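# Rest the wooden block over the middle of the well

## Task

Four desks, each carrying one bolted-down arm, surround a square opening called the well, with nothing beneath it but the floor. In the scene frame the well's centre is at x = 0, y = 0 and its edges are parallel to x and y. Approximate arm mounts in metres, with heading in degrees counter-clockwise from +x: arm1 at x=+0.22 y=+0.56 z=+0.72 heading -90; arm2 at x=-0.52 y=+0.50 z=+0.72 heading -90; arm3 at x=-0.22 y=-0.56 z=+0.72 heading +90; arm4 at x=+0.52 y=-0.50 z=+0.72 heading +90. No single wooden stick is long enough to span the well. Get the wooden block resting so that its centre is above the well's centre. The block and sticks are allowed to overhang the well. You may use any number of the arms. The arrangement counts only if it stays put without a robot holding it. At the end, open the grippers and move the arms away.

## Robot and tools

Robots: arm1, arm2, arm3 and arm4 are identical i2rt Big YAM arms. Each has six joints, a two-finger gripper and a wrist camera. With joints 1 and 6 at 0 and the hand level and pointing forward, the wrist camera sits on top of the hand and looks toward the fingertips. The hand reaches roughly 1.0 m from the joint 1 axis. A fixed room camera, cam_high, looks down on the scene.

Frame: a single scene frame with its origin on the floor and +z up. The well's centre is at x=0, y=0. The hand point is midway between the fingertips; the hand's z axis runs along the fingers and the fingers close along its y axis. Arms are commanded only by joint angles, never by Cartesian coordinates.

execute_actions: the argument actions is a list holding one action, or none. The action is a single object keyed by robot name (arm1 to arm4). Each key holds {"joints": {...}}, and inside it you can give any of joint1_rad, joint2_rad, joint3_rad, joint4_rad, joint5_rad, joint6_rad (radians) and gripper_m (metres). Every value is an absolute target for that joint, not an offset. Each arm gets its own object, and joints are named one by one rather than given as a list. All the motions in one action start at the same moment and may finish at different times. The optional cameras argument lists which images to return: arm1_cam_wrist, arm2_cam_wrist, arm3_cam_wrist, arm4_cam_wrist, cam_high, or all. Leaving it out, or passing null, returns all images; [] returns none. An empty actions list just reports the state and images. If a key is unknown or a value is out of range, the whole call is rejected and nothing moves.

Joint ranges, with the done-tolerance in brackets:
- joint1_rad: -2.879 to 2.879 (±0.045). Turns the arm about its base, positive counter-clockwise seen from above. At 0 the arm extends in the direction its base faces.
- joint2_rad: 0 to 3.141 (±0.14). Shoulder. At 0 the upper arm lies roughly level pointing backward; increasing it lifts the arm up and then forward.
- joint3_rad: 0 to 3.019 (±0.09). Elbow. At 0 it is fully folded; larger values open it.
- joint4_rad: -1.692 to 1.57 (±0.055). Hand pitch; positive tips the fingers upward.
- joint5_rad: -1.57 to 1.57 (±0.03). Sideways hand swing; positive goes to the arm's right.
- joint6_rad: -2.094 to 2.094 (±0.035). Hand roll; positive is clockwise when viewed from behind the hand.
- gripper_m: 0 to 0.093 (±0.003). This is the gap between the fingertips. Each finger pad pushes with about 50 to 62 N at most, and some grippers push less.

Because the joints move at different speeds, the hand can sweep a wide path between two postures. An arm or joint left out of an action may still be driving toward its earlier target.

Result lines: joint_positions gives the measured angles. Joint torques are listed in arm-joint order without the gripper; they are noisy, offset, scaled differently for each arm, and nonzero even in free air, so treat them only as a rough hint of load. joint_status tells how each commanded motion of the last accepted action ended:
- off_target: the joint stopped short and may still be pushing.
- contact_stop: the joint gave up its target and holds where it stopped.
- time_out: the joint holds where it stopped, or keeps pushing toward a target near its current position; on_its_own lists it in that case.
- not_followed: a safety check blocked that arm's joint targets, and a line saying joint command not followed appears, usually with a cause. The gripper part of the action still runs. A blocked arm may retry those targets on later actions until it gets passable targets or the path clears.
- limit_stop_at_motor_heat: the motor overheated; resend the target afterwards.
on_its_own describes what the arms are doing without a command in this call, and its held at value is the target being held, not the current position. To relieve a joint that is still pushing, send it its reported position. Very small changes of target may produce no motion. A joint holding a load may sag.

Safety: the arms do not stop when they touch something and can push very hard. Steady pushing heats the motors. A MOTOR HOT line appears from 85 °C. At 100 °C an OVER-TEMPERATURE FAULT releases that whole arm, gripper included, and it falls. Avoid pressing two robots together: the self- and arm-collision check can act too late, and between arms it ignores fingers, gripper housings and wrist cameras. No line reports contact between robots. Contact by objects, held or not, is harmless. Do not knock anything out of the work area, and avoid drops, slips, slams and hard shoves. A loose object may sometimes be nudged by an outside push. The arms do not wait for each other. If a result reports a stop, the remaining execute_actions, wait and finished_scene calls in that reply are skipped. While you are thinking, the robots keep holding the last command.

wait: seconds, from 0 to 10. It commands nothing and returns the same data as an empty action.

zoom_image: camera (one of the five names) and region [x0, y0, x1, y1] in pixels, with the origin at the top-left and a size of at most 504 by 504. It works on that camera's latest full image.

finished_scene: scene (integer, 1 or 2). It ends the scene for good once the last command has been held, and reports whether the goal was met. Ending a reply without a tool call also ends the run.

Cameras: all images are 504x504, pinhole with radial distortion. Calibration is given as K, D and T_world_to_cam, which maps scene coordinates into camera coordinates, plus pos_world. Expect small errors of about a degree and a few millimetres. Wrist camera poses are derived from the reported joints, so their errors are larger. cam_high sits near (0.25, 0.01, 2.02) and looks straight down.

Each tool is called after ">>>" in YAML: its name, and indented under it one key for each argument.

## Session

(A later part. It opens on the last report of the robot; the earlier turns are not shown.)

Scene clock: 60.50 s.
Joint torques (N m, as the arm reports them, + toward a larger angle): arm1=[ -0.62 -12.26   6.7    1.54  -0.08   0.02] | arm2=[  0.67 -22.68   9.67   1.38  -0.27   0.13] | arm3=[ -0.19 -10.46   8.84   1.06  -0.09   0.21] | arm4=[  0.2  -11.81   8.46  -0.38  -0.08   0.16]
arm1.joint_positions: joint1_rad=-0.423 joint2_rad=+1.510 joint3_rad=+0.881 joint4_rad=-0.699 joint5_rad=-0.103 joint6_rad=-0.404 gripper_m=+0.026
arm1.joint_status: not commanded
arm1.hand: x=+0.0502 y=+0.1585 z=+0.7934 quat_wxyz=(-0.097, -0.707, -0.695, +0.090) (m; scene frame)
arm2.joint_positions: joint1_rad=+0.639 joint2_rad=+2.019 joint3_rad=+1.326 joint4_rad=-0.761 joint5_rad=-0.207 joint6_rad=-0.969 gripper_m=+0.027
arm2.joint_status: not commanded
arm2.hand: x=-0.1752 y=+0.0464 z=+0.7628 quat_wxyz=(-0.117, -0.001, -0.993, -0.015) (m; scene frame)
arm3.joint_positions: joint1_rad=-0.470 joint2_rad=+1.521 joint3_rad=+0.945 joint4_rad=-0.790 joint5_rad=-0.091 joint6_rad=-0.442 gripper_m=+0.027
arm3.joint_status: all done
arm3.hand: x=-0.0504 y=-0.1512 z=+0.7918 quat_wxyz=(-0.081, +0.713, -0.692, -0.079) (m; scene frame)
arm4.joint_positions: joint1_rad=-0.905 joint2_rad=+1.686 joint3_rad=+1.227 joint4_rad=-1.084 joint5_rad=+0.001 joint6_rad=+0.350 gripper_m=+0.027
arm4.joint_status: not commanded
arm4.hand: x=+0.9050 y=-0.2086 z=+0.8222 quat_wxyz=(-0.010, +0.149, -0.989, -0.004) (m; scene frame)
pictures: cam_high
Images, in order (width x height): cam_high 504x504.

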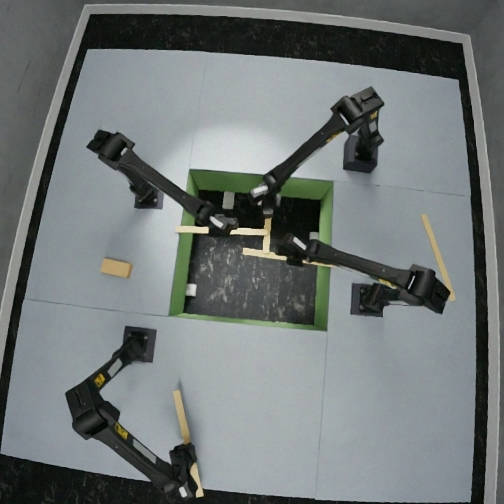

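>>> execute_actions:
  actions:
    - {"arm3": {"joints": {"gripper_m": 0.04}}}
  cameras: ["cam_high", "arm3_cam_wrist"]

>>> zoom_image:
  camera: "cam_high"
  region: [225, 200, 309, 284]

Scene clock: 61.37 s.
Joint torques (N m, as the arm reports them, + toward a larger angle): arm1=[ -0.71 -12.25   6.72   1.54  -0.08   0.03] | arm2=[  0.09 -23.47   9.76   1.41  -0.29   0.13] | arm3=[ -0.19 -10.61   8.91   1.08  -0.09   0.2 ] | arm4=[  0.21 -11.71   8.46  -0.38  -0.08   0.16]
arm1.joint_positions: joint1_rad=-0.423 joint2_rad=+1.510 joint3_rad=+0.881 joint4_rad=-0.699 joint5_rad=-0.103 joint6_rad=-0.404 gripper_m=+0.026
arm1.joint_status: not commanded
arm1.hand: x=+0.0502 y=+0.1585 z=+0.7934 quat_wxyz=(-0.097, -0.707, -0.695, +0.090) (m; scene frame)
arm2.joint_positions: joint1_rad=+0.639 joint2_rad=+2.019 joint3_rad=+1.326 joint4_rad=-0.761 joint5_rad=-0.207 joint6_rad=-0.969 gripper_m=+0.027
arm2.joint_status: not commanded
arm2.hand: x=-0.1752 y=+0.0464 z=+0.7628 quat_wxyz=(-0.117, -0.001, -0.993, -0.015) (m; scene frame)
arm3.joint_positions: joint1_rad=-0.470 joint2_rad=+1.521 joint3_rad=+0.945 joint4_rad=-0.790 joint5_rad=-0.091 joint6_rad=-0.442 gripper_m=+0.040
arm3.joint_status: all done
arm3.hand: x=-0.0504 y=-0.1512 z=+0.7918 quat_wxyz=(-0.081, +0.713, -0.692, -0.079) (m; scene frame)
arm4.joint_positions: joint1_rad=-0.905 joint2_rad=+1.686 joint3_rad=+1.227 joint4_rad=-1.084 joint5_rad=+0.001 joint6_rad=+0.350 gripper_m=+0.027
arm4.joint_status: not commanded
arm4.hand: x=+0.9050 y=-0.2086 z=+0.8222 quat_wxyz=(-0.010, +0.149, -0.989, -0.004) (m; scene frame)
pictures: arm3_cam_wrist, cam_high
camera_calibration (this result's frames):
arm3_cam_wrist: T_world_to_cam=[[0.999258, 0.0382573, 0.00451294, 0.0541553], [0.0335549, -0.92195, 0.385853, -0.438661], [0.0189224, -0.385415, -0.922549, 0.793684], [0, 0, 0, 1]] pos_world=[-0.0544143, -0.100598, 0.901227]
Images, in order (width x height): arm3_cam_wrist 504x504, cam_high 504x504.

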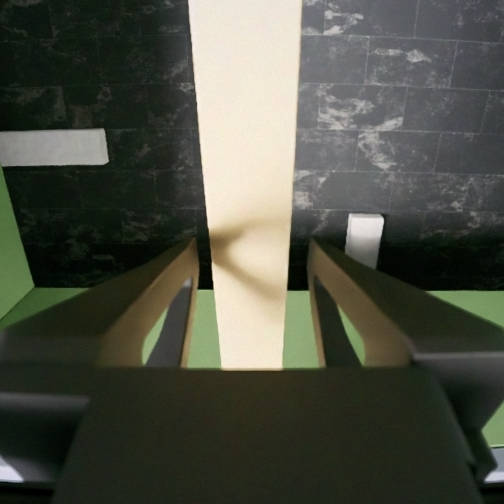

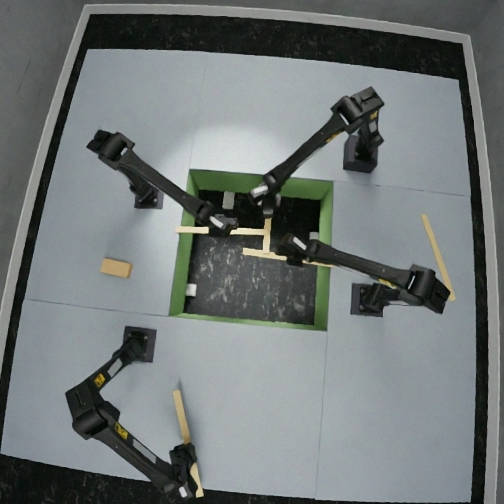

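Region (225, 200, 309, 284) of cam_high's 504x504 image, scaled by 6.000, with more detail than that image has.

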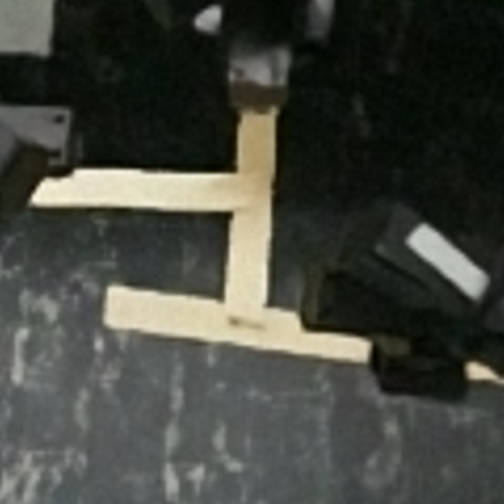

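>>> execute_actions:
  actions:
    - {"arm3": {"joints": {"joint2_rad": 1.40, "gripper_m": 0.075}}, "arm4": {"joints": {"joint1_rad": 0.2, "joint2_rad": 1.805, "joint3_rad": 1.565, "joint4_rad": -1.205, "joint5_rad": -0.159, "joint6_rad": -1.2}}}
  cameras: ["cam_high"]

>>> execute_actions:
  actions:
    - {"arm3": {"joints": {"joint1_rad": -0.588, "joint2_rad": 1.337, "joint3_rad": 0.80, "joint4_rad": -1.04, "joint5_rad": 0.0, "joint6_rad": -0.583}}}
  cameras: ["cam_high", "arm3_cam_wrist"]

Scene clock: 65.43 s.
Joint torques (N m, as the arm reports them, + toward a larger angle): arm1=[ -0.64 -12.25   6.7    1.54  -0.08   0.02] | arm2=[  0.29 -22.61   9.83   1.34  -0.24   0.17] | arm3=[-0.19 -8.99  9.63  1.24 -0.09  0.2 ] | arm4=[ -0.26 -16.37   8.45  -0.22  -0.21  -0.06]
arm1.joint_positions: joint1_rad=-0.423 joint2_rad=+1.510 joint3_rad=+0.881 joint4_rad=-0.699 joint5_rad=-0.103 joint6_rad=-0.404 gripper_m=+0.026
arm1.joint_status: not commanded
arm1.hand: x=+0.0502 y=+0.1585 z=+0.7934 quat_wxyz=(-0.097, -0.707, -0.695, +0.090) (m; scene frame)
arm2.joint_positions: joint1_rad=+0.639 joint2_rad=+2.019 joint3_rad=+1.326 joint4_rad=-0.761 joint5_rad=-0.207 joint6_rad=-0.969 gripper_m=+0.027
arm2.joint_status: not commanded
arm2.hand: x=-0.1752 y=+0.0464 z=+0.7628 quat_wxyz=(-0.117, -0.001, -0.993, -0.015) (m; scene frame)
arm3.joint_positions: joint1_rad=-0.470 joint2_rad=+1.397 joint3_rad=+0.945 joint4_rad=-0.789 joint5_rad=-0.091 joint6_rad=-0.441 gripper_m=+0.075
arm3.joint_status: all done
arm3.hand: x=-0.0483 y=-0.1466 z=+0.8442 quat_wxyz=(-0.139, +0.709, -0.684, -0.100) (m; scene frame)
arm4.joint_positions: joint1_rad=+0.204 joint2_rad=+1.812 joint3_rad=+1.551 joint4_rad=-1.189 joint5_rad=-0.161 joint6_rad=-1.188 gripper_m=+0.027
arm4.joint_status: all done
arm4.hand: x=+0.3871 y=+0.0623 z=+0.8811 quat_wxyz=(-0.032, +0.990, -0.093, -0.096) (m; scene frame)
pictures: cam_high
Images, in order (width x height): cam_high 504x504.

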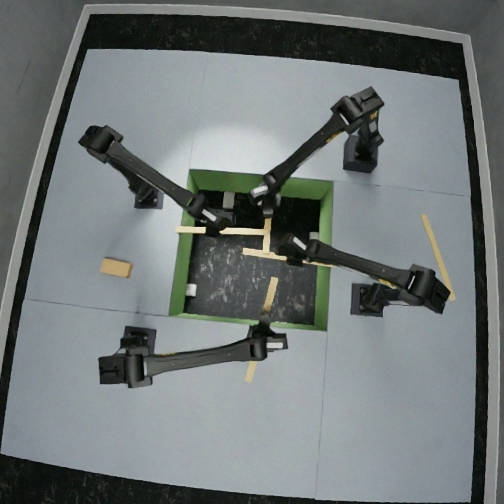

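Scene clock: 66.53 s.
Joint torques (N m, as the arm reports them, + toward a larger angle): arm1=[ -0.63 -12.24   6.7    1.53  -0.09   0.02] | arm2=[  0.04 -23.36   9.81   1.43  -0.27   0.15] | arm3=[ 0.92 -8.47  8.65 -0.49 -0.04 -0.02] | arm4=[ -0.35 -16.39   8.45  -0.23  -0.22  -0.07]
arm1.joint_positions: joint1_rad=-0.423 joint2_rad=+1.510 joint3_rad=+0.881 joint4_rad=-0.699 joint5_rad=-0.103 joint6_rad=-0.404 gripper_m=+0.026
arm1.joint_status: not commanded
arm1.hand: x=+0.0502 y=+0.1585 z=+0.7934 quat_wxyz=(-0.097, -0.707, -0.695, +0.090) (m; scene frame)
arm2.joint_positions: joint1_rad=+0.639 joint2_rad=+2.019 joint3_rad=+1.326 joint4_rad=-0.761 joint5_rad=-0.207 joint6_rad=-0.969 gripper_m=+0.027
arm2.joint_status: not commanded
arm2.hand: x=-0.1752 y=+0.0464 z=+0.7628 quat_wxyz=(-0.117, -0.001, -0.993, -0.015) (m; scene frame)
arm3.joint_positions: joint1_rad=-0.596 joint2_rad=+1.346 joint3_rad=+0.788 joint4_rad=-1.027 joint5_rad=+0.000 joint6_rad=-0.570 gripper_m=+0.075
arm3.joint_status: all done
arm3.hand: x=-0.0478 y=-0.2837 z=+0.7938 quat_wxyz=(+0.006, +0.715, -0.699, +0.001) (m; scene frame)
arm4.joint_positions: joint1_rad=+0.204 joint2_rad=+1.812 joint3_rad=+1.551 joint4_rad=-1.189 joint5_rad=-0.161 joint6_rad=-1.188 gripper_m=+0.027
arm4.joint_status: not commanded
arm4.hand: x=+0.3871 y=+0.0623 z=+0.8811 quat_wxyz=(-0.032, +0.990, -0.093, -0.096) (m; scene frame)
pictures: arm3_cam_wrist, cam_high
camera_calibration (this result's frames):
arm3_cam_wrist: T_world_to_cam=[[0.999471, 0.0302226, -0.0120214, 0.0675383], [0.0314749, -0.805512, 0.591743, -0.692192], [0.00820061, -0.591808, -0.806037, 0.592894], [0, 0, 0, 1]] pos_world=[-0.050578, -0.208731, 0.888306]
Images, in order (width x height): arm3_cam_wrist 504x504, cam_high 504x504.

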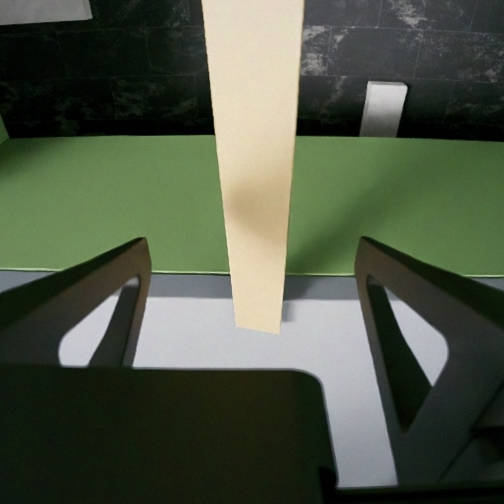

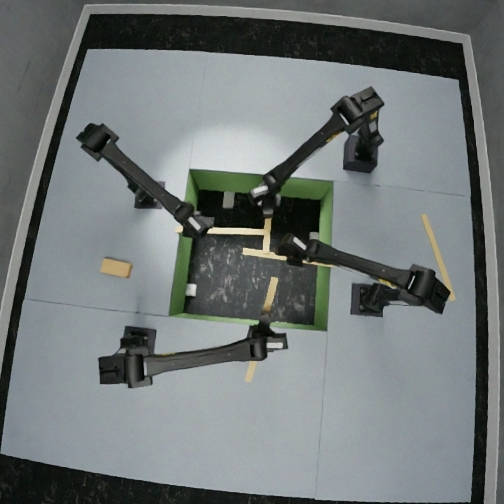

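>>> execute_actions:
  actions:
    - {"arm3": {"joints": {"joint2_rad": 1.428, "joint3_rad": 0.732, "joint4_rad": -0.85}}, "arm4": {"joints": {"joint1_rad": 0.631}}}
  cameras: ["cam_high", "arm3_cam_wrist"]

>>> zoom_image:
  camera: "cam_high"
  region: [190, 210, 316, 336]

Scene clock: 68.73 s.
Joint torques (N m, as the arm reports them, + toward a larger angle): arm1=[ -0.67 -12.25   6.71   1.55  -0.09   0.02] | arm2=[ -0.23 -23.02   9.87   1.46  -0.25   0.14] | arm3=[ 0.94 -8.03  7.47  0.62 -0.05 -0.02] | arm4=[  0.59 -16.24   8.48  -0.21  -0.24  -0.05]
arm1.joint_positions: joint1_rad=-0.423 joint2_rad=+1.510 joint3_rad=+0.881 joint4_rad=-0.699 joint5_rad=-0.103 joint6_rad=-0.404 gripper_m=+0.026
arm1.joint_status: not commanded
arm1.hand: x=+0.0502 y=+0.1585 z=+0.7934 quat_wxyz=(-0.097, -0.707, -0.695, +0.090) (m; scene frame)
arm2.joint_positions: joint1_rad=+0.639 joint2_rad=+2.019 joint3_rad=+1.326 joint4_rad=-0.761 joint5_rad=-0.207 joint6_rad=-0.969 gripper_m=+0.027
arm2.joint_status: not commanded
arm2.hand: x=-0.1752 y=+0.0464 z=+0.7628 quat_wxyz=(-0.117, -0.001, -0.993, -0.015) (m; scene frame)
arm3.joint_positions: joint1_rad=-0.596 joint2_rad=+1.430 joint3_rad=+0.725 joint4_rad=-0.864 joint5_rad=+0.000 joint6_rad=-0.570 gripper_m=+0.075
arm3.joint_status: all done
arm3.hand: x=-0.0463 y=-0.2812 z=+0.7486 quat_wxyz=(-0.001, +0.715, -0.699, -0.001) (m; scene frame)
arm4.joint_positions: joint1_rad=+0.624 joint2_rad=+1.812 joint3_rad=+1.551 joint4_rad=-1.189 joint5_rad=-0.161 joint6_rad=-1.190 gripper_m=+0.027
arm4.joint_status: all done
arm4.hand: x=+0.1694 y=-0.0412 z=+0.8829 quat_wxyz=(-0.012, +0.988, +0.117, -0.102) (m; scene frame)
pictures: arm3_cam_wrist, cam_high
camera_calibration (this result's frames):
arm3_cam_wrist: T_world_to_cam=[[0.999511, 0.0310776, -0.00347335, 0.059225], [0.0273081, -0.813322, 0.581173, -0.657889], [0.0152365, -0.580983, -0.813773, 0.567129], [0, 0, 0, 1]] pos_world=[-0.0498714, -0.207423, 0.844067]
Images, in order (width x height): arm3_cam_wrist 504x504, cam_high 504x504.

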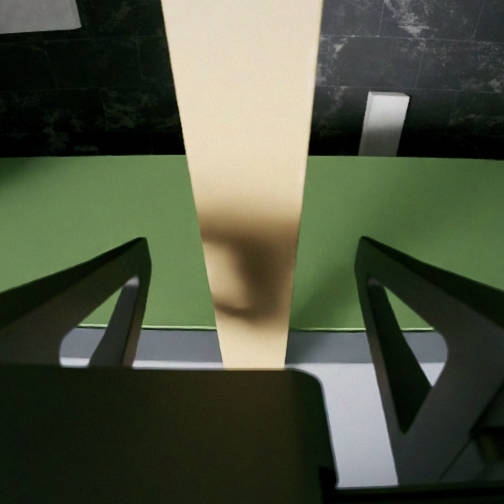

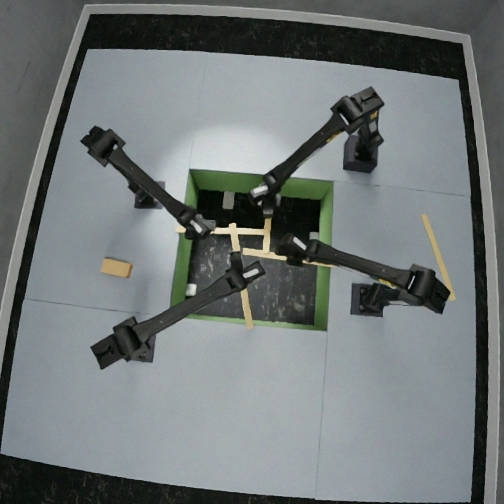

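Region (190, 210, 316, 336) of cam_high's 504x504 image, scaled by 4.000, with more detail than that image has.

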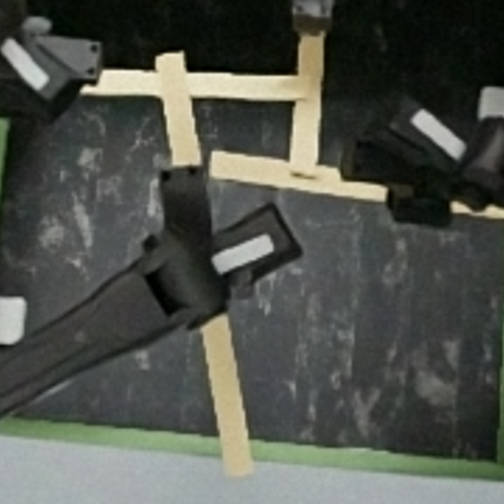

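>>> execute_actions:
  actions:
    - {"arm3": {"joints": {"gripper_m": 0.02}}, "arm4": {"joints": {"joint6_rad": -1.29}}}
  cameras: ["cam_high"]

>>> execute_actions:
  actions:
    - {"arm2": {"joints": {"gripper_m": 0.07}}}
  cameras: ["cam_high", "arm2_cam_wrist"]

>>> zoom_image:
  camera: "cam_high"
  region: [190, 190, 316, 316]

Scene clock: 70.33 s.
Joint torques (N m, as the arm reports them, + toward a larger angle): arm1=[ -0.62 -12.24   6.71   1.55  -0.08   0.02] | arm2=[  0.13 -22.98   9.73   1.45  -0.28   0.13] | arm3=[ 0.91 -8.08  7.42  0.61 -0.05 -0.01] | arm4=[  0.47 -16.37   8.43  -0.22  -0.24  -0.11]
arm1.joint_positions: joint1_rad=-0.423 joint2_rad=+1.510 joint3_rad=+0.881 joint4_rad=-0.699 joint5_rad=-0.103 joint6_rad=-0.404 gripper_m=+0.026
arm1.joint_status: not commanded
arm1.hand: x=+0.0502 y=+0.1585 z=+0.7934 quat_wxyz=(-0.097, -0.707, -0.695, +0.090) (m; scene frame)
arm2.joint_positions: joint1_rad=+0.639 joint2_rad=+2.019 joint3_rad=+1.326 joint4_rad=-0.761 joint5_rad=-0.207 joint6_rad=-0.969 gripper_m=+0.027
arm2.joint_status: not commanded
arm2.hand: x=-0.1752 y=+0.0464 z=+0.7628 quat_wxyz=(-0.117, -0.001, -0.993, -0.015) (m; scene frame)
arm3.joint_positions: joint1_rad=-0.596 joint2_rad=+1.430 joint3_rad=+0.725 joint4_rad=-0.864 joint5_rad=+0.000 joint6_rad=-0.571 gripper_m=+0.027
arm3.joint_status: gripper_m off_target (ended at +0.027, target +0.020)
arm3.hand: x=-0.0463 y=-0.2812 z=+0.7486 quat_wxyz=(-0.001, +0.715, -0.699, +0.000) (m; scene frame)
arm4.joint_positions: joint1_rad=+0.624 joint2_rad=+1.812 joint3_rad=+1.551 joint4_rad=-1.189 joint5_rad=-0.161 joint6_rad=-1.277 gripper_m=+0.027
arm4.joint_status: all done
arm4.hand: x=+0.1694 y=-0.0412 z=+0.8829 quat_wxyz=(-0.017, +0.982, +0.160, -0.101) (m; scene frame)
pictures: cam_high
Images, in order (width x height): cam_high 504x504.

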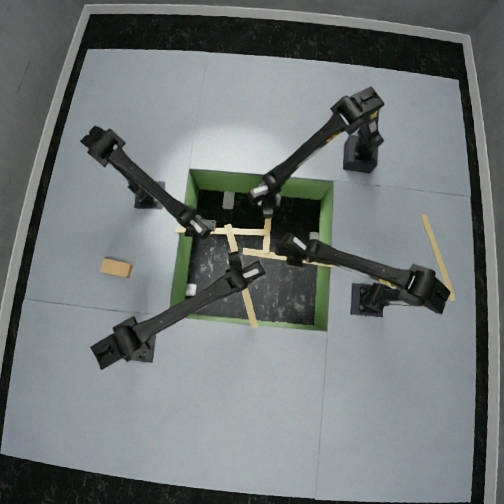

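Scene clock: 70.93 s.
Joint torques (N m, as the arm reports them, + toward a larger angle): arm1=[ -0.63 -12.27   6.7    1.55  -0.08   0.02] | arm2=[  0.47 -22.72   9.95   1.46  -0.23   0.15] | arm3=[ 0.92 -8.04  7.43  0.62 -0.05  0.  ] | arm4=[  0.42 -16.29   8.46  -0.21  -0.24  -0.06]
arm1.joint_positions: joint1_rad=-0.423 joint2_rad=+1.510 joint3_rad=+0.881 joint4_rad=-0.699 joint5_rad=-0.103 joint6_rad=-0.404 gripper_m=+0.026
arm1.joint_status: not commanded
arm1.hand: x=+0.0502 y=+0.1585 z=+0.7934 quat_wxyz=(-0.097, -0.707, -0.695, +0.090) (m; scene frame)
arm2.joint_positions: joint1_rad=+0.639 joint2_rad=+2.019 joint3_rad=+1.326 joint4_rad=-0.761 joint5_rad=-0.207 joint6_rad=-0.969 gripper_m=+0.070
arm2.joint_status: all done
arm2.hand: x=-0.1752 y=+0.0464 z=+0.7628 quat_wxyz=(-0.117, -0.001, -0.993, -0.015) (m; scene frame)
arm3.joint_positions: joint1_rad=-0.596 joint2_rad=+1.430 joint3_rad=+0.725 joint4_rad=-0.864 joint5_rad=+0.000 joint6_rad=-0.572 gripper_m=+0.027
arm3.joint_status: not commanded
arm3.hand: x=-0.0463 y=-0.2812 z=+0.7486 quat_wxyz=(-0.001, +0.716, -0.699, +0.000) (m; scene frame)
arm4.joint_positions: joint1_rad=+0.624 joint2_rad=+1.812 joint3_rad=+1.551 joint4_rad=-1.189 joint5_rad=-0.161 joint6_rad=-1.278 gripper_m=+0.027
arm4.joint_status: not commanded
arm4.hand: x=+0.1694 y=-0.0412 z=+0.8829 quat_wxyz=(-0.017, +0.982, +0.160, -0.101) (m; scene frame)
pictures: arm2_cam_wrist, cam_high
camera_calibration (this result's frames):
arm2_cam_wrist: T_world_to_cam=[[0.00282037, -0.999366, -0.0355009, 0.0757091], [-0.930805, -0.0155995, 0.365184, -0.435077], [-0.365506, 0.0320145, -0.930258, 0.762636], [0, 0, 0, 1]] pos_world=[-0.126437, 0.0444587, 0.871019]
Images, in order (width x height): arm2_cam_wrist 504x504, cam_high 504x504.

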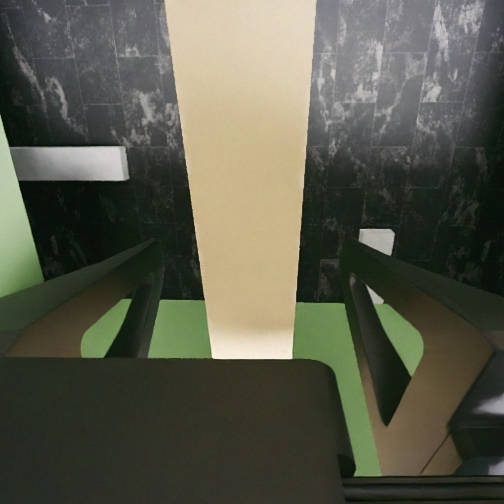

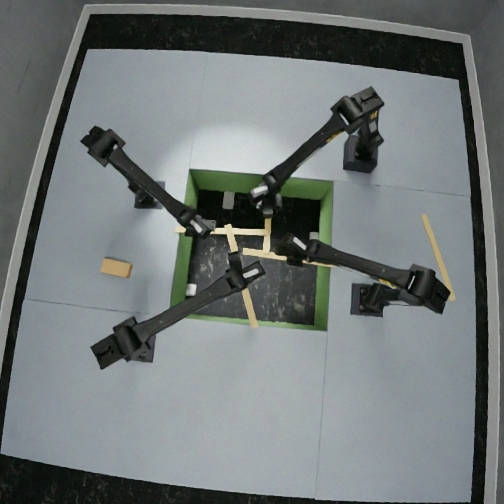

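Region (190, 190, 316, 316) of cam_high's 504x504 image, scaled by 4.000, with more detail than that image has.

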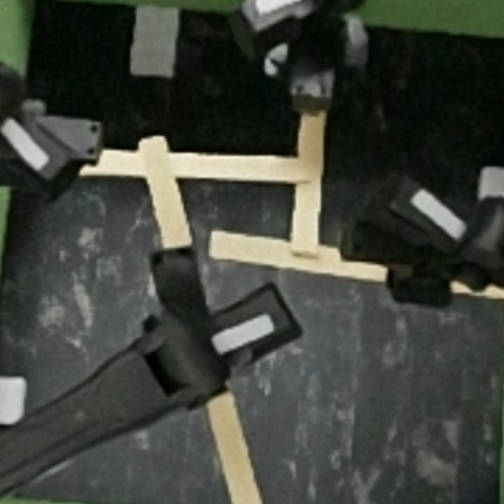

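>>> execute_actions:
  actions:
    - {"arm2": {"joints": {"joint2_rad": 1.7}}, "arm4": {"joints": {"joint2_rad": 1.872, "joint3_rad": 1.44, "joint4_rad": -1.1}}}
  cameras: []

>>> execute_actions:
  actions:
    - {"arm2": {"joints": {"joint1_rad": 0.094, "joint2_rad": 1.95, "joint3_rad": 1.31, "joint4_rad": 1.02, "joint5_rad": -1.423, "joint6_rad": 1.57, "gripper_m": 0.0}}, "arm4": {"joints": {"joint4_rad": -0.997}}}
  cameras: ["cam_high"]

Scene clock: 73.77 s.
Joint torques (N m, as the arm reports them, + toward a larger angle): arm1=[ -0.64 -12.27   6.71   1.55  -0.08   0.02] | arm2=[  0.05 -16.25  12.21   1.94  -0.21   0.15] | arm3=[ 0.95 -8.1   7.41  0.59 -0.05 -0.01] | arm4=[  0.56 -15.91   7.66   0.77  -0.23  -0.07]
arm1.joint_positions: joint1_rad=-0.423 joint2_rad=+1.510 joint3_rad=+0.881 joint4_rad=-0.699 joint5_rad=-0.103 joint6_rad=-0.404 gripper_m=+0.026
arm1.joint_status: not commanded
arm1.hand: x=+0.0502 y=+0.1585 z=+0.7934 quat_wxyz=(-0.097, -0.707, -0.695, +0.090) (m; scene frame)
arm2.joint_positions: joint1_rad=+0.639 joint2_rad=+1.668 joint3_rad=+1.327 joint4_rad=-0.758 joint5_rad=-0.207 joint6_rad=-0.969 gripper_m=+0.070
arm2.joint_status: all done
arm2.hand: x=-0.1598 y=+0.0217 z=+0.9627 quat_wxyz=(-0.213, +0.017, -0.968, +0.132) (m; scene frame)
arm3.joint_positions: joint1_rad=-0.596 joint2_rad=+1.430 joint3_rad=+0.725 joint4_rad=-0.864 joint5_rad=+0.000 joint6_rad=-0.572 gripper_m=+0.027
arm3.joint_status: not commanded
arm3.hand: x=-0.0463 y=-0.2812 z=+0.7486 quat_wxyz=(-0.001, +0.716, -0.699, +0.000) (m; scene frame)
arm4.joint_positions: joint1_rad=+0.624 joint2_rad=+1.876 joint3_rad=+1.428 joint4_rad=-1.116 joint5_rad=-0.161 joint6_rad=-1.278 gripper_m=+0.027
arm4.joint_status: all done
arm4.hand: x=+0.1863 y=-0.0665 z=+0.8038 quat_wxyz=(+0.034, +0.984, +0.156, -0.077) (m; scene frame)
pictures: none
No camera images: the call's "cameras" was empty. Leave "cameras" out to get every camera's image.

Scene clock: 76.33 s.
Joint torques (N m, as the arm reports them, + toward a larger angle): arm1=[ -0.64 -12.22   6.7    1.55  -0.09   0.02] | arm2=[ -0.74 -23.75  10.42   2.49   0.11   0.19] | arm3=[ 0.97 -8.04  7.42  0.61 -0.05 -0.01] | arm4=[  0.32 -16.08   7.72   0.96  -0.24  -0.06]
arm1.joint_positions: joint1_rad=-0.423 joint2_rad=+1.510 joint3_rad=+0.881 joint4_rad=-0.699 joint5_rad=-0.103 joint6_rad=-0.404 gripper_m=+0.026
arm1.joint_status: not commanded
arm1.hand: x=+0.0502 y=+0.1585 z=+0.7934 quat_wxyz=(-0.097, -0.707, -0.695, +0.090) (m; scene frame)
arm2.joint_positions: joint1_rad=+0.094 joint2_rad=+1.962 joint3_rad=+1.298 joint4_rad=+1.000 joint5_rad=-1.420 joint6_rad=+1.558 gripper_m=+0.001
arm2.joint_status: all done
arm2.hand: x=-0.3228 y=-0.1188 z=+1.0562 quat_wxyz=(-0.610, -0.427, -0.542, -0.389) (m; scene frame)
arm3.joint_positions: joint1_rad=-0.596 joint2_rad=+1.430 joint3_rad=+0.725 joint4_rad=-0.864 joint5_rad=+0.000 joint6_rad=-0.572 gripper_m=+0.027
arm3.joint_status: not commanded
arm3.hand: x=-0.0463 y=-0.2812 z=+0.7486 quat_wxyz=(-0.001, +0.716, -0.699, +0.000) (m; scene frame)
arm4.joint_positions: joint1_rad=+0.624 joint2_rad=+1.876 joint3_rad=+1.428 joint4_rad=-1.015 joint5_rad=-0.161 joint6_rad=-1.278 gripper_m=+0.027
arm4.joint_status: all done
arm4.hand: x=+0.1721 y=-0.0461 z=+0.8052 quat_wxyz=(-0.012, +0.982, +0.160, -0.099) (m; scene frame)
pictures: cam_high
Images, in order (width x height): cam_high 504x504.

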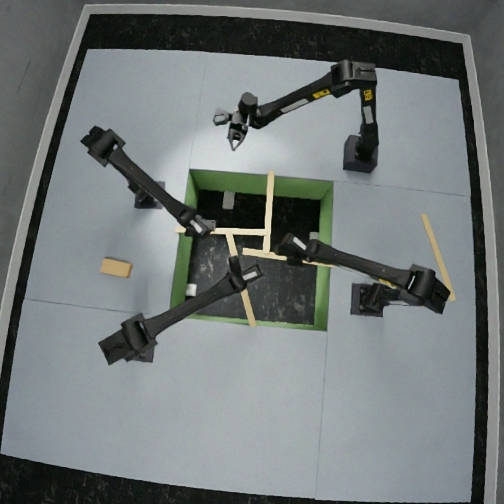

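>>> execute_actions:
  actions:
    - {"arm2": {"joints": {"joint2_rad": 2.31, "joint4_rad": 1.03}}}
  cameras: ["cam_high", "arm2_cam_wrist"]

>>> zoom_image:
  camera: "cam_high"
  region: [200, 160, 326, 286]

Scene clock: 77.73 s.
Joint torques (N m, as the arm reports them, + toward a larger angle): arm1=[ -0.67 -12.24   6.7    1.55  -0.09   0.02] | arm2=[ -1.36 -25.55   8.18   2.28  -0.1    0.08] | arm3=[ 0.96 -8.06  7.42  0.62 -0.05 -0.01] | arm4=[  0.45 -16.06   7.73   0.97  -0.23  -0.06]
arm1.joint_positions: joint1_rad=-0.423 joint2_rad=+1.510 joint3_rad=+0.881 joint4_rad=-0.699 joint5_rad=-0.103 joint6_rad=-0.404 gripper_m=+0.026
arm1.joint_status: not commanded
arm1.hand: x=+0.0502 y=+0.1585 z=+0.7934 quat_wxyz=(-0.097, -0.707, -0.695, +0.090) (m; scene frame)
arm2.joint_positions: joint1_rad=+0.094 joint2_rad=+2.321 joint3_rad=+1.295 joint4_rad=+1.020 joint5_rad=-1.421 joint6_rad=+1.561 gripper_m=+0.001
arm2.joint_status: all done
arm2.hand: x=-0.3229 y=-0.1196 z=+0.8375 quat_wxyz=(-0.523, -0.528, -0.472, -0.474) (m; scene frame)
arm3.joint_positions: joint1_rad=-0.596 joint2_rad=+1.430 joint3_rad=+0.725 joint4_rad=-0.864 joint5_rad=+0.000 joint6_rad=-0.572 gripper_m=+0.027
arm3.joint_status: not commanded
arm3.hand: x=-0.0463 y=-0.2812 z=+0.7486 quat_wxyz=(-0.001, +0.716, -0.699, +0.000) (m; scene frame)
arm4.joint_positions: joint1_rad=+0.624 joint2_rad=+1.876 joint3_rad=+1.428 joint4_rad=-1.015 joint5_rad=-0.161 joint6_rad=-1.278 gripper_m=+0.027
arm4.joint_status: not commanded
arm4.hand: x=+0.1721 y=-0.0461 z=+0.8052 quat_wxyz=(-0.012, +0.982, +0.160, -0.099) (m; scene frame)
pictures: arm2_cam_wrist, cam_high
camera_calibration (this result's frames):
arm2_cam_wrist: T_world_to_cam=[[0.00347266, 0.00621004, -0.999975, 0.841165], [-0.482249, 0.876026, 0.00376557, -0.0482802], [0.876028, 0.482223, 0.00603692, 0.454031], [0, 0, 0, 1]] pos_world=[-0.423948, -0.181873, 0.838585]
Images, in order (width x height): arm2_cam_wrist 504x504, cam_high 504x504.

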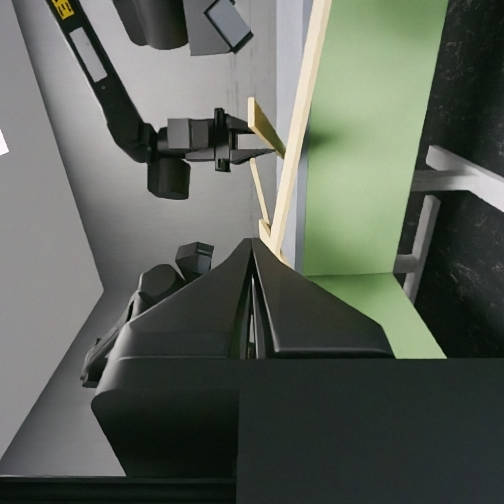

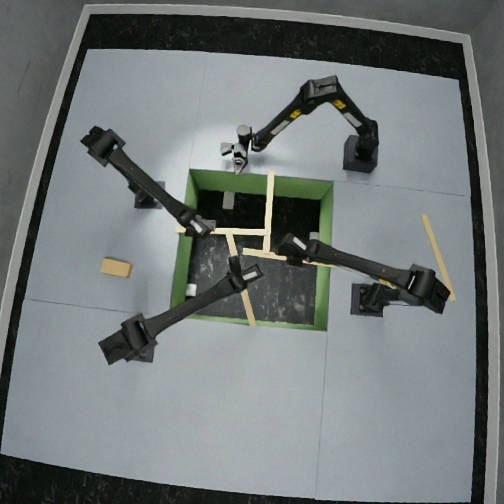

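Region (200, 160, 326, 286) of cam_high's 504x504 image, scaled by 4.000, with more detail than that image has.

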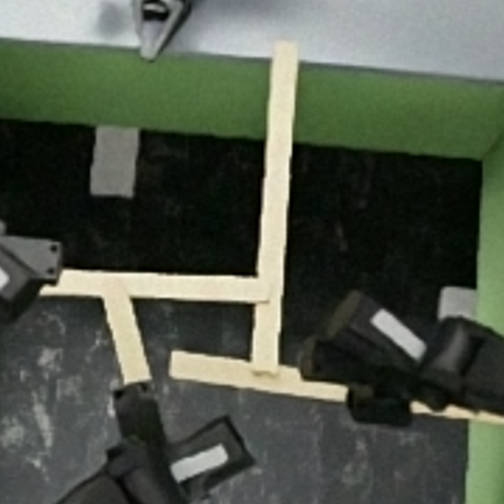

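>>> zoom_image:
  camera: "arm2_cam_wrist"
  region: [200, 80, 350, 250]

Region (200, 80, 350, 250) of arm2_cam_wrist's 504x504 image, scaled by 2.965, with more detail than that image has; it fills the left 445 columns of this view, and the rest is white.

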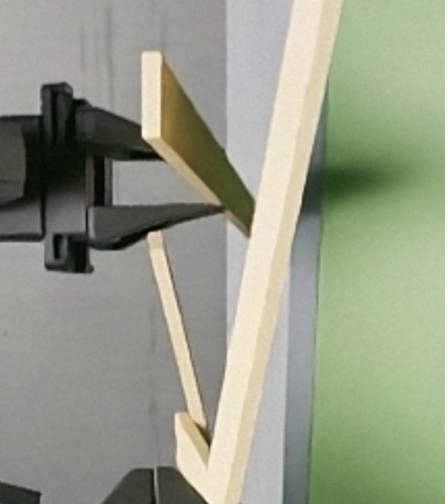

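>>> execute_actions:
  actions:
    - {"arm4": {"joints": {"joint2_rad": 1.915, "joint4_rad": -0.975}}}
  cameras: ["cam_high", "arm2_cam_wrist"]

>>> zoom_image:
  camera: "arm2_cam_wrist"
  region: [200, 80, 350, 250]

>>> zoom_image:
  camera: "cam_high"
  region: [200, 220, 326, 346]

Scene clock: 79.93 s.
Joint torques (N m, as the arm reports them, + toward a larger angle): arm1=[ -0.66 -12.22   6.7    1.55  -0.08   0.02] | arm2=[ -0.03 -25.67   8.09   2.07  -0.11   0.06] | arm3=[ 0.94 -8.05  7.42  0.61 -0.05  0.  ] | arm4=[  0.53 -14.73   7.67   1.    -0.24  -0.07]
arm1.joint_positions: joint1_rad=-0.423 joint2_rad=+1.510 joint3_rad=+0.881 joint4_rad=-0.699 joint5_rad=-0.103 joint6_rad=-0.404 gripper_m=+0.026
arm1.joint_status: not commanded
arm1.hand: x=+0.0502 y=+0.1585 z=+0.7934 quat_wxyz=(-0.097, -0.707, -0.695, +0.090) (m; scene frame)
arm2.joint_positions: joint1_rad=+0.094 joint2_rad=+2.321 joint3_rad=+1.295 joint4_rad=+1.020 joint5_rad=-1.421 joint6_rad=+1.561 gripper_m=+0.001
arm2.joint_status: not commanded
arm2.hand: x=-0.3229 y=-0.1196 z=+0.8375 quat_wxyz=(-0.523, -0.528, -0.472, -0.474) (m; scene frame)
arm3.joint_positions: joint1_rad=-0.596 joint2_rad=+1.430 joint3_rad=+0.725 joint4_rad=-0.864 joint5_rad=+0.000 joint6_rad=-0.572 gripper_m=+0.027
arm3.joint_status: not commanded
arm3.hand: x=-0.0463 y=-0.2812 z=+0.7486 quat_wxyz=(-0.001, +0.716, -0.699, +0.000) (m; scene frame)
arm4.joint_positions: joint1_rad=+0.624 joint2_rad=+1.900 joint3_rad=+1.428 joint4_rad=-0.993 joint5_rad=-0.161 joint6_rad=-1.278 gripper_m=+0.027
arm4.joint_status: all done
arm4.hand: x=+0.1700 y=-0.0433 z=+0.7925 quat_wxyz=(-0.011, +0.982, +0.160, -0.098) (m; scene frame)
pictures: arm2_cam_wrist, cam_high
camera_calibration (this result's frames):
arm2_cam_wrist: T_world_to_cam=[[0.00347266, 0.00621004, -0.999975, 0.841165], [-0.482249, 0.876026, 0.00376557, -0.0482802], [0.876028, 0.482223, 0.00603692, 0.454031], [0, 0, 0, 1]] pos_world=[-0.423948, -0.181873, 0.838585]
Images, in order (width x height): arm2_cam_wrist 504x504, cam_high 504x504.

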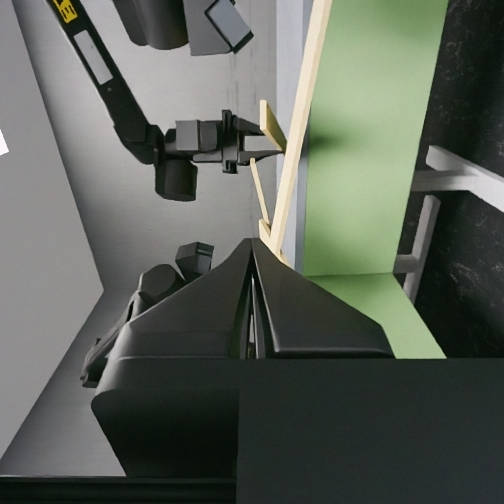

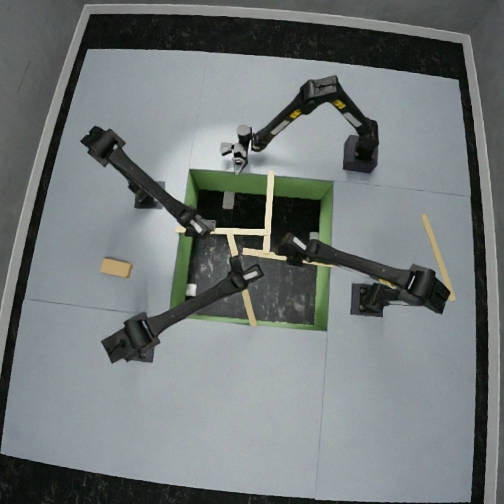

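Region (200, 80, 350, 250) of arm2_cam_wrist's 504x504 image, scaled by 2.965, with more detail than that image has; it fills the left 445 columns of this view, and the rest is white.

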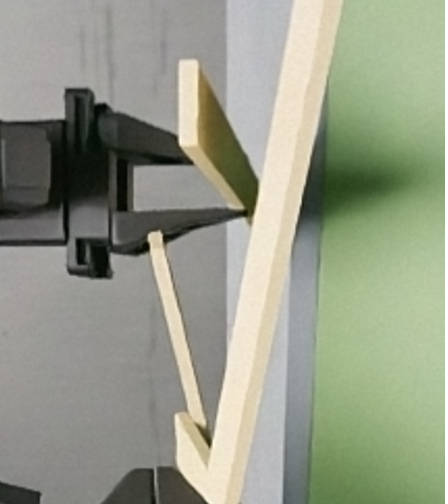

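Region (200, 220, 326, 346) of cam_high's 504x504 image, scaled by 4.000, with more detail than that image has.

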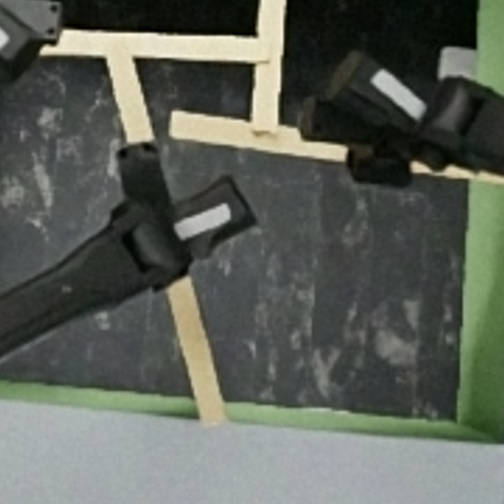

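>>> execute_actions:
  actions: []

Scene clock: 80.83 s.
Joint torques (N m, as the arm reports them, + toward a larger angle): arm1=[ -0.64 -12.19   6.71   1.54  -0.09   0.02] | arm2=[ -0.36 -25.46   8.05   2.23  -0.09   0.06] | arm3=[ 0.99 -8.1   7.41  0.6  -0.05 -0.01] | arm4=[  0.37 -14.72   7.63   1.08  -0.24  -0.06]
arm1.joint_positions: joint1_rad=-0.423 joint2_rad=+1.510 joint3_rad=+0.881 joint4_rad=-0.699 joint5_rad=-0.103 joint6_rad=-0.404 gripper_m=+0.026
arm1.joint_status: not commanded
arm1.hand: x=+0.0502 y=+0.1585 z=+0.7934 quat_wxyz=(-0.097, -0.707, -0.695, +0.090) (m; scene frame)
arm2.joint_positions: joint1_rad=+0.094 joint2_rad=+2.321 joint3_rad=+1.295 joint4_rad=+1.020 joint5_rad=-1.421 joint6_rad=+1.561 gripper_m=+0.001
arm2.joint_status: not commanded
arm2.hand: x=-0.3229 y=-0.1196 z=+0.8375 quat_wxyz=(-0.523, -0.528, -0.472, -0.474) (m; scene frame)
arm3.joint_positions: joint1_rad=-0.596 joint2_rad=+1.430 joint3_rad=+0.725 joint4_rad=-0.864 joint5_rad=+0.000 joint6_rad=-0.572 gripper_m=+0.027
arm3.joint_status: not commanded
arm3.hand: x=-0.0463 y=-0.2812 z=+0.7486 quat_wxyz=(-0.001, +0.716, -0.699, +0.000) (m; scene frame)
arm4.joint_positions: joint1_rad=+0.624 joint2_rad=+1.900 joint3_rad=+1.428 joint4_rad=-0.993 joint5_rad=-0.161 joint6_rad=-1.278 gripper_m=+0.027
arm4.joint_status: all done
arm4.hand: x=+0.1700 y=-0.0433 z=+0.7925 quat_wxyz=(-0.011, +0.982, +0.160, -0.098) (m; scene frame)
pictures: arm1_cam_wrist, arm2_cam_wrist, arm3_cam_wrist, arm4_cam_wrist, cam_high
camera_calibration (this result's frames):
arm1_cam_wrist: T_world_to_cam=[[-0.999786, 0.00779133, -0.0191815, 0.0646365], [0.000690535, 0.93852, 0.345224, -0.419956], [0.020692, 0.345137, -0.938324, 0.81499], [0, 0, 0, 1]] pos_world=[0.0480488, 0.11235, 0.910944]
arm2_cam_wrist: T_world_to_cam=[[0.00347266, 0.00621004, -0.999975, 0.841165], [-0.482249, 0.876026, 0.00376557, -0.0482802], [0.876028, 0.482223, 0.00603692, 0.454031], [0, 0, 0, 1]] pos_world=[-0.423948, -0.181873, 0.838585]
arm3_cam_wrist: T_world_to_cam=[[0.999463, 0.032601, -0.00315037, 0.0593545], [0.0283566, -0.813163, 0.581345, -0.657954], [0.0163907, -0.581122, -0.813651, 0.567032], [0, 0, 0, 1]] pos_world=[-0.0499593, -0.207444, 0.844051]
arm4_cam_wrist: T_world_to_cam=[[-0.317709, 0.947273, 0.0416377, 0.0652618], [0.871872, 0.274596, 0.405508, -0.449391], [0.372693, 0.165136, -0.913143, 0.794876], [0, 0, 0, 1]] pos_world=[0.1163, -0.0696829, 0.90535]
Images, in order (width x height): arm1_cam_wrist 504x504, arm2_cam_wrist 504x504, arm3_cam_wrist 504x504, arm4_cam_wrist 504x504, cam_high 504x504.

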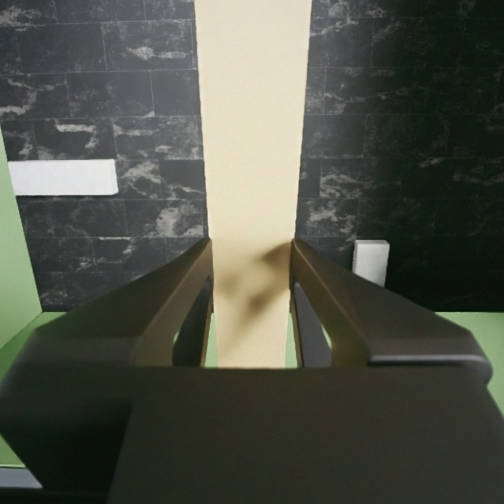

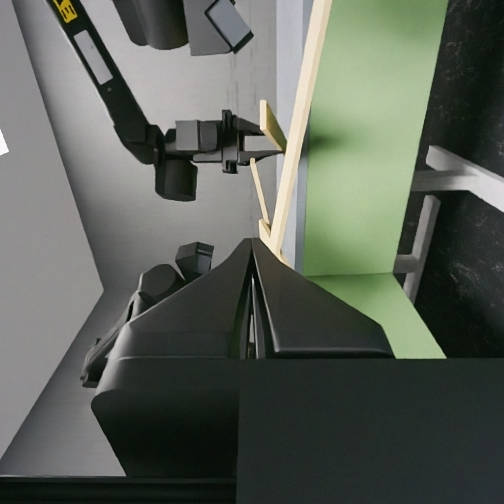

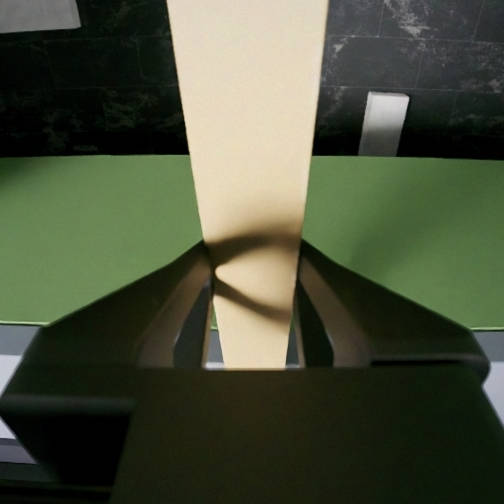

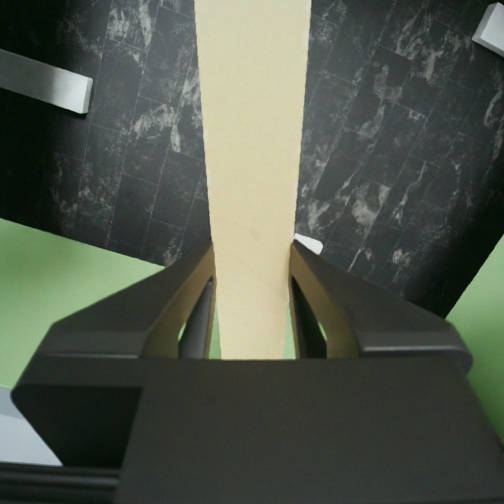

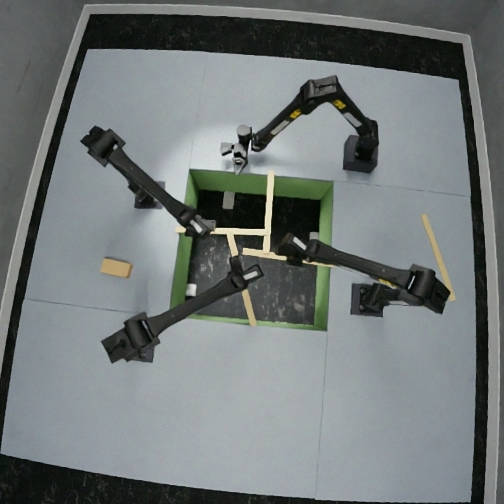

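>>> execute_actions:
  actions:
    - {"arm4": {"joints": {"joint6_rad": -1.10}}}
  cameras: ["arm2_cam_wrist", "cam_high"]

>>> zoom_image:
  camera: "arm2_cam_wrist"
  region: [190, 60, 360, 260]

>>> zoom_image:
  camera: "cam_high"
  region: [170, 165, 340, 335]

Scene clock: 82.23 s.
Joint torques (N m, as the arm reports them, + toward a larger angle): arm1=[ -0.65 -12.26   6.71   1.54  -0.09   0.02] | arm2=[ -0.28 -24.7    8.23   2.11  -0.11   0.04] | arm3=[ 0.88 -8.    7.42  0.62 -0.05 -0.01] | arm4=[  0.53 -14.81   7.64   0.98  -0.24   0.2 ]
arm1.joint_positions: joint1_rad=-0.423 joint2_rad=+1.510 joint3_rad=+0.881 joint4_rad=-0.699 joint5_rad=-0.103 joint6_rad=-0.404 gripper_m=+0.026
arm1.joint_status: not commanded
arm1.hand: x=+0.0502 y=+0.1585 z=+0.7934 quat_wxyz=(-0.097, -0.707, -0.695, +0.090) (m; scene frame)
arm2.joint_positions: joint1_rad=+0.094 joint2_rad=+2.321 joint3_rad=+1.295 joint4_rad=+1.020 joint5_rad=-1.421 joint6_rad=+1.561 gripper_m=+0.001
arm2.joint_status: not commanded
arm2.hand: x=-0.3229 y=-0.1196 z=+0.8375 quat_wxyz=(-0.523, -0.528, -0.472, -0.474) (m; scene frame)
arm3.joint_positions: joint1_rad=-0.596 joint2_rad=+1.430 joint3_rad=+0.725 joint4_rad=-0.864 joint5_rad=+0.000 joint6_rad=-0.572 gripper_m=+0.027
arm3.joint_status: not commanded
arm3.hand: x=-0.0463 y=-0.2812 z=+0.7486 quat_wxyz=(-0.001, +0.716, -0.699, +0.000) (m; scene frame)
arm4.joint_positions: joint1_rad=+0.624 joint2_rad=+1.900 joint3_rad=+1.428 joint4_rad=-0.993 joint5_rad=-0.161 joint6_rad=-1.113 gripper_m=+0.027
arm4.joint_status: all done
arm4.hand: x=+0.1700 y=-0.0433 z=+0.7925 quat_wxyz=(-0.002, +0.992, +0.078, -0.099) (m; scene frame)
pictures: arm2_cam_wrist, cam_high
camera_calibration (this result's frames):
arm2_cam_wrist: T_world_to_cam=[[0.00347266, 0.00621004, -0.999975, 0.841165], [-0.482249, 0.876026, 0.00376557, -0.0482802], [0.876028, 0.482223, 0.00603692, 0.454031], [0, 0, 0, 1]] pos_world=[-0.423948, -0.181873, 0.838585]
Images, in order (width x height): arm2_cam_wrist 504x504, cam_high 504x504.

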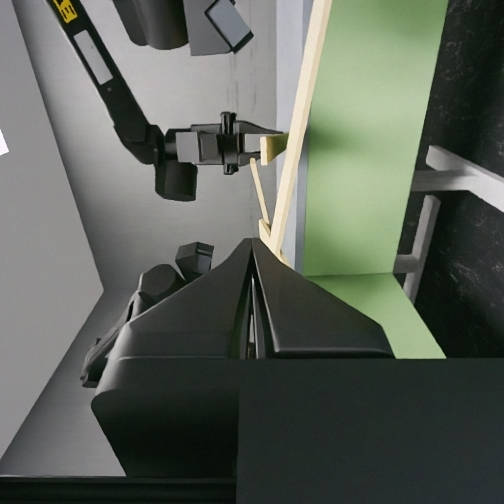

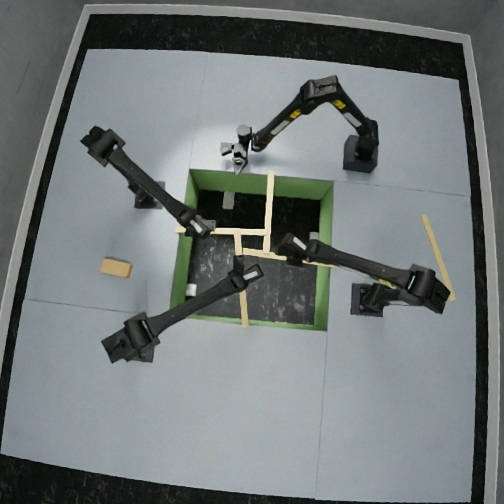

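Region (190, 60, 360, 260) of arm2_cam_wrist's 504x504 image, scaled by 2.520, with more detail than that image has; it fills the left 428 columns of this view, and the rest is white.

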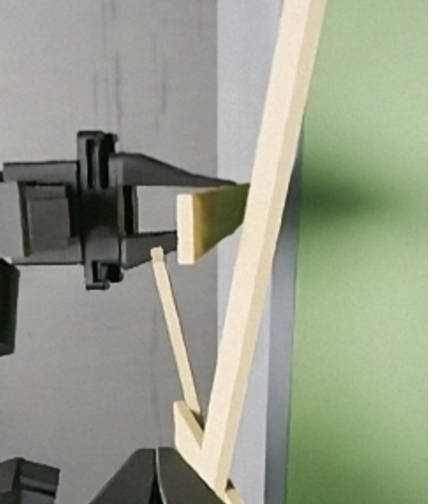

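Region (170, 165, 340, 335) of cam_high's 504x504 image, scaled by 2.965, with more detail than that image has.

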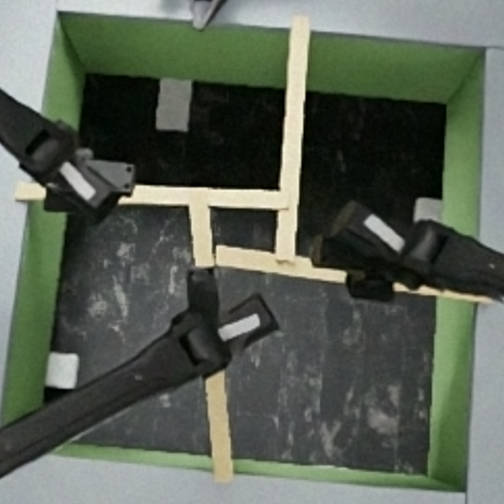

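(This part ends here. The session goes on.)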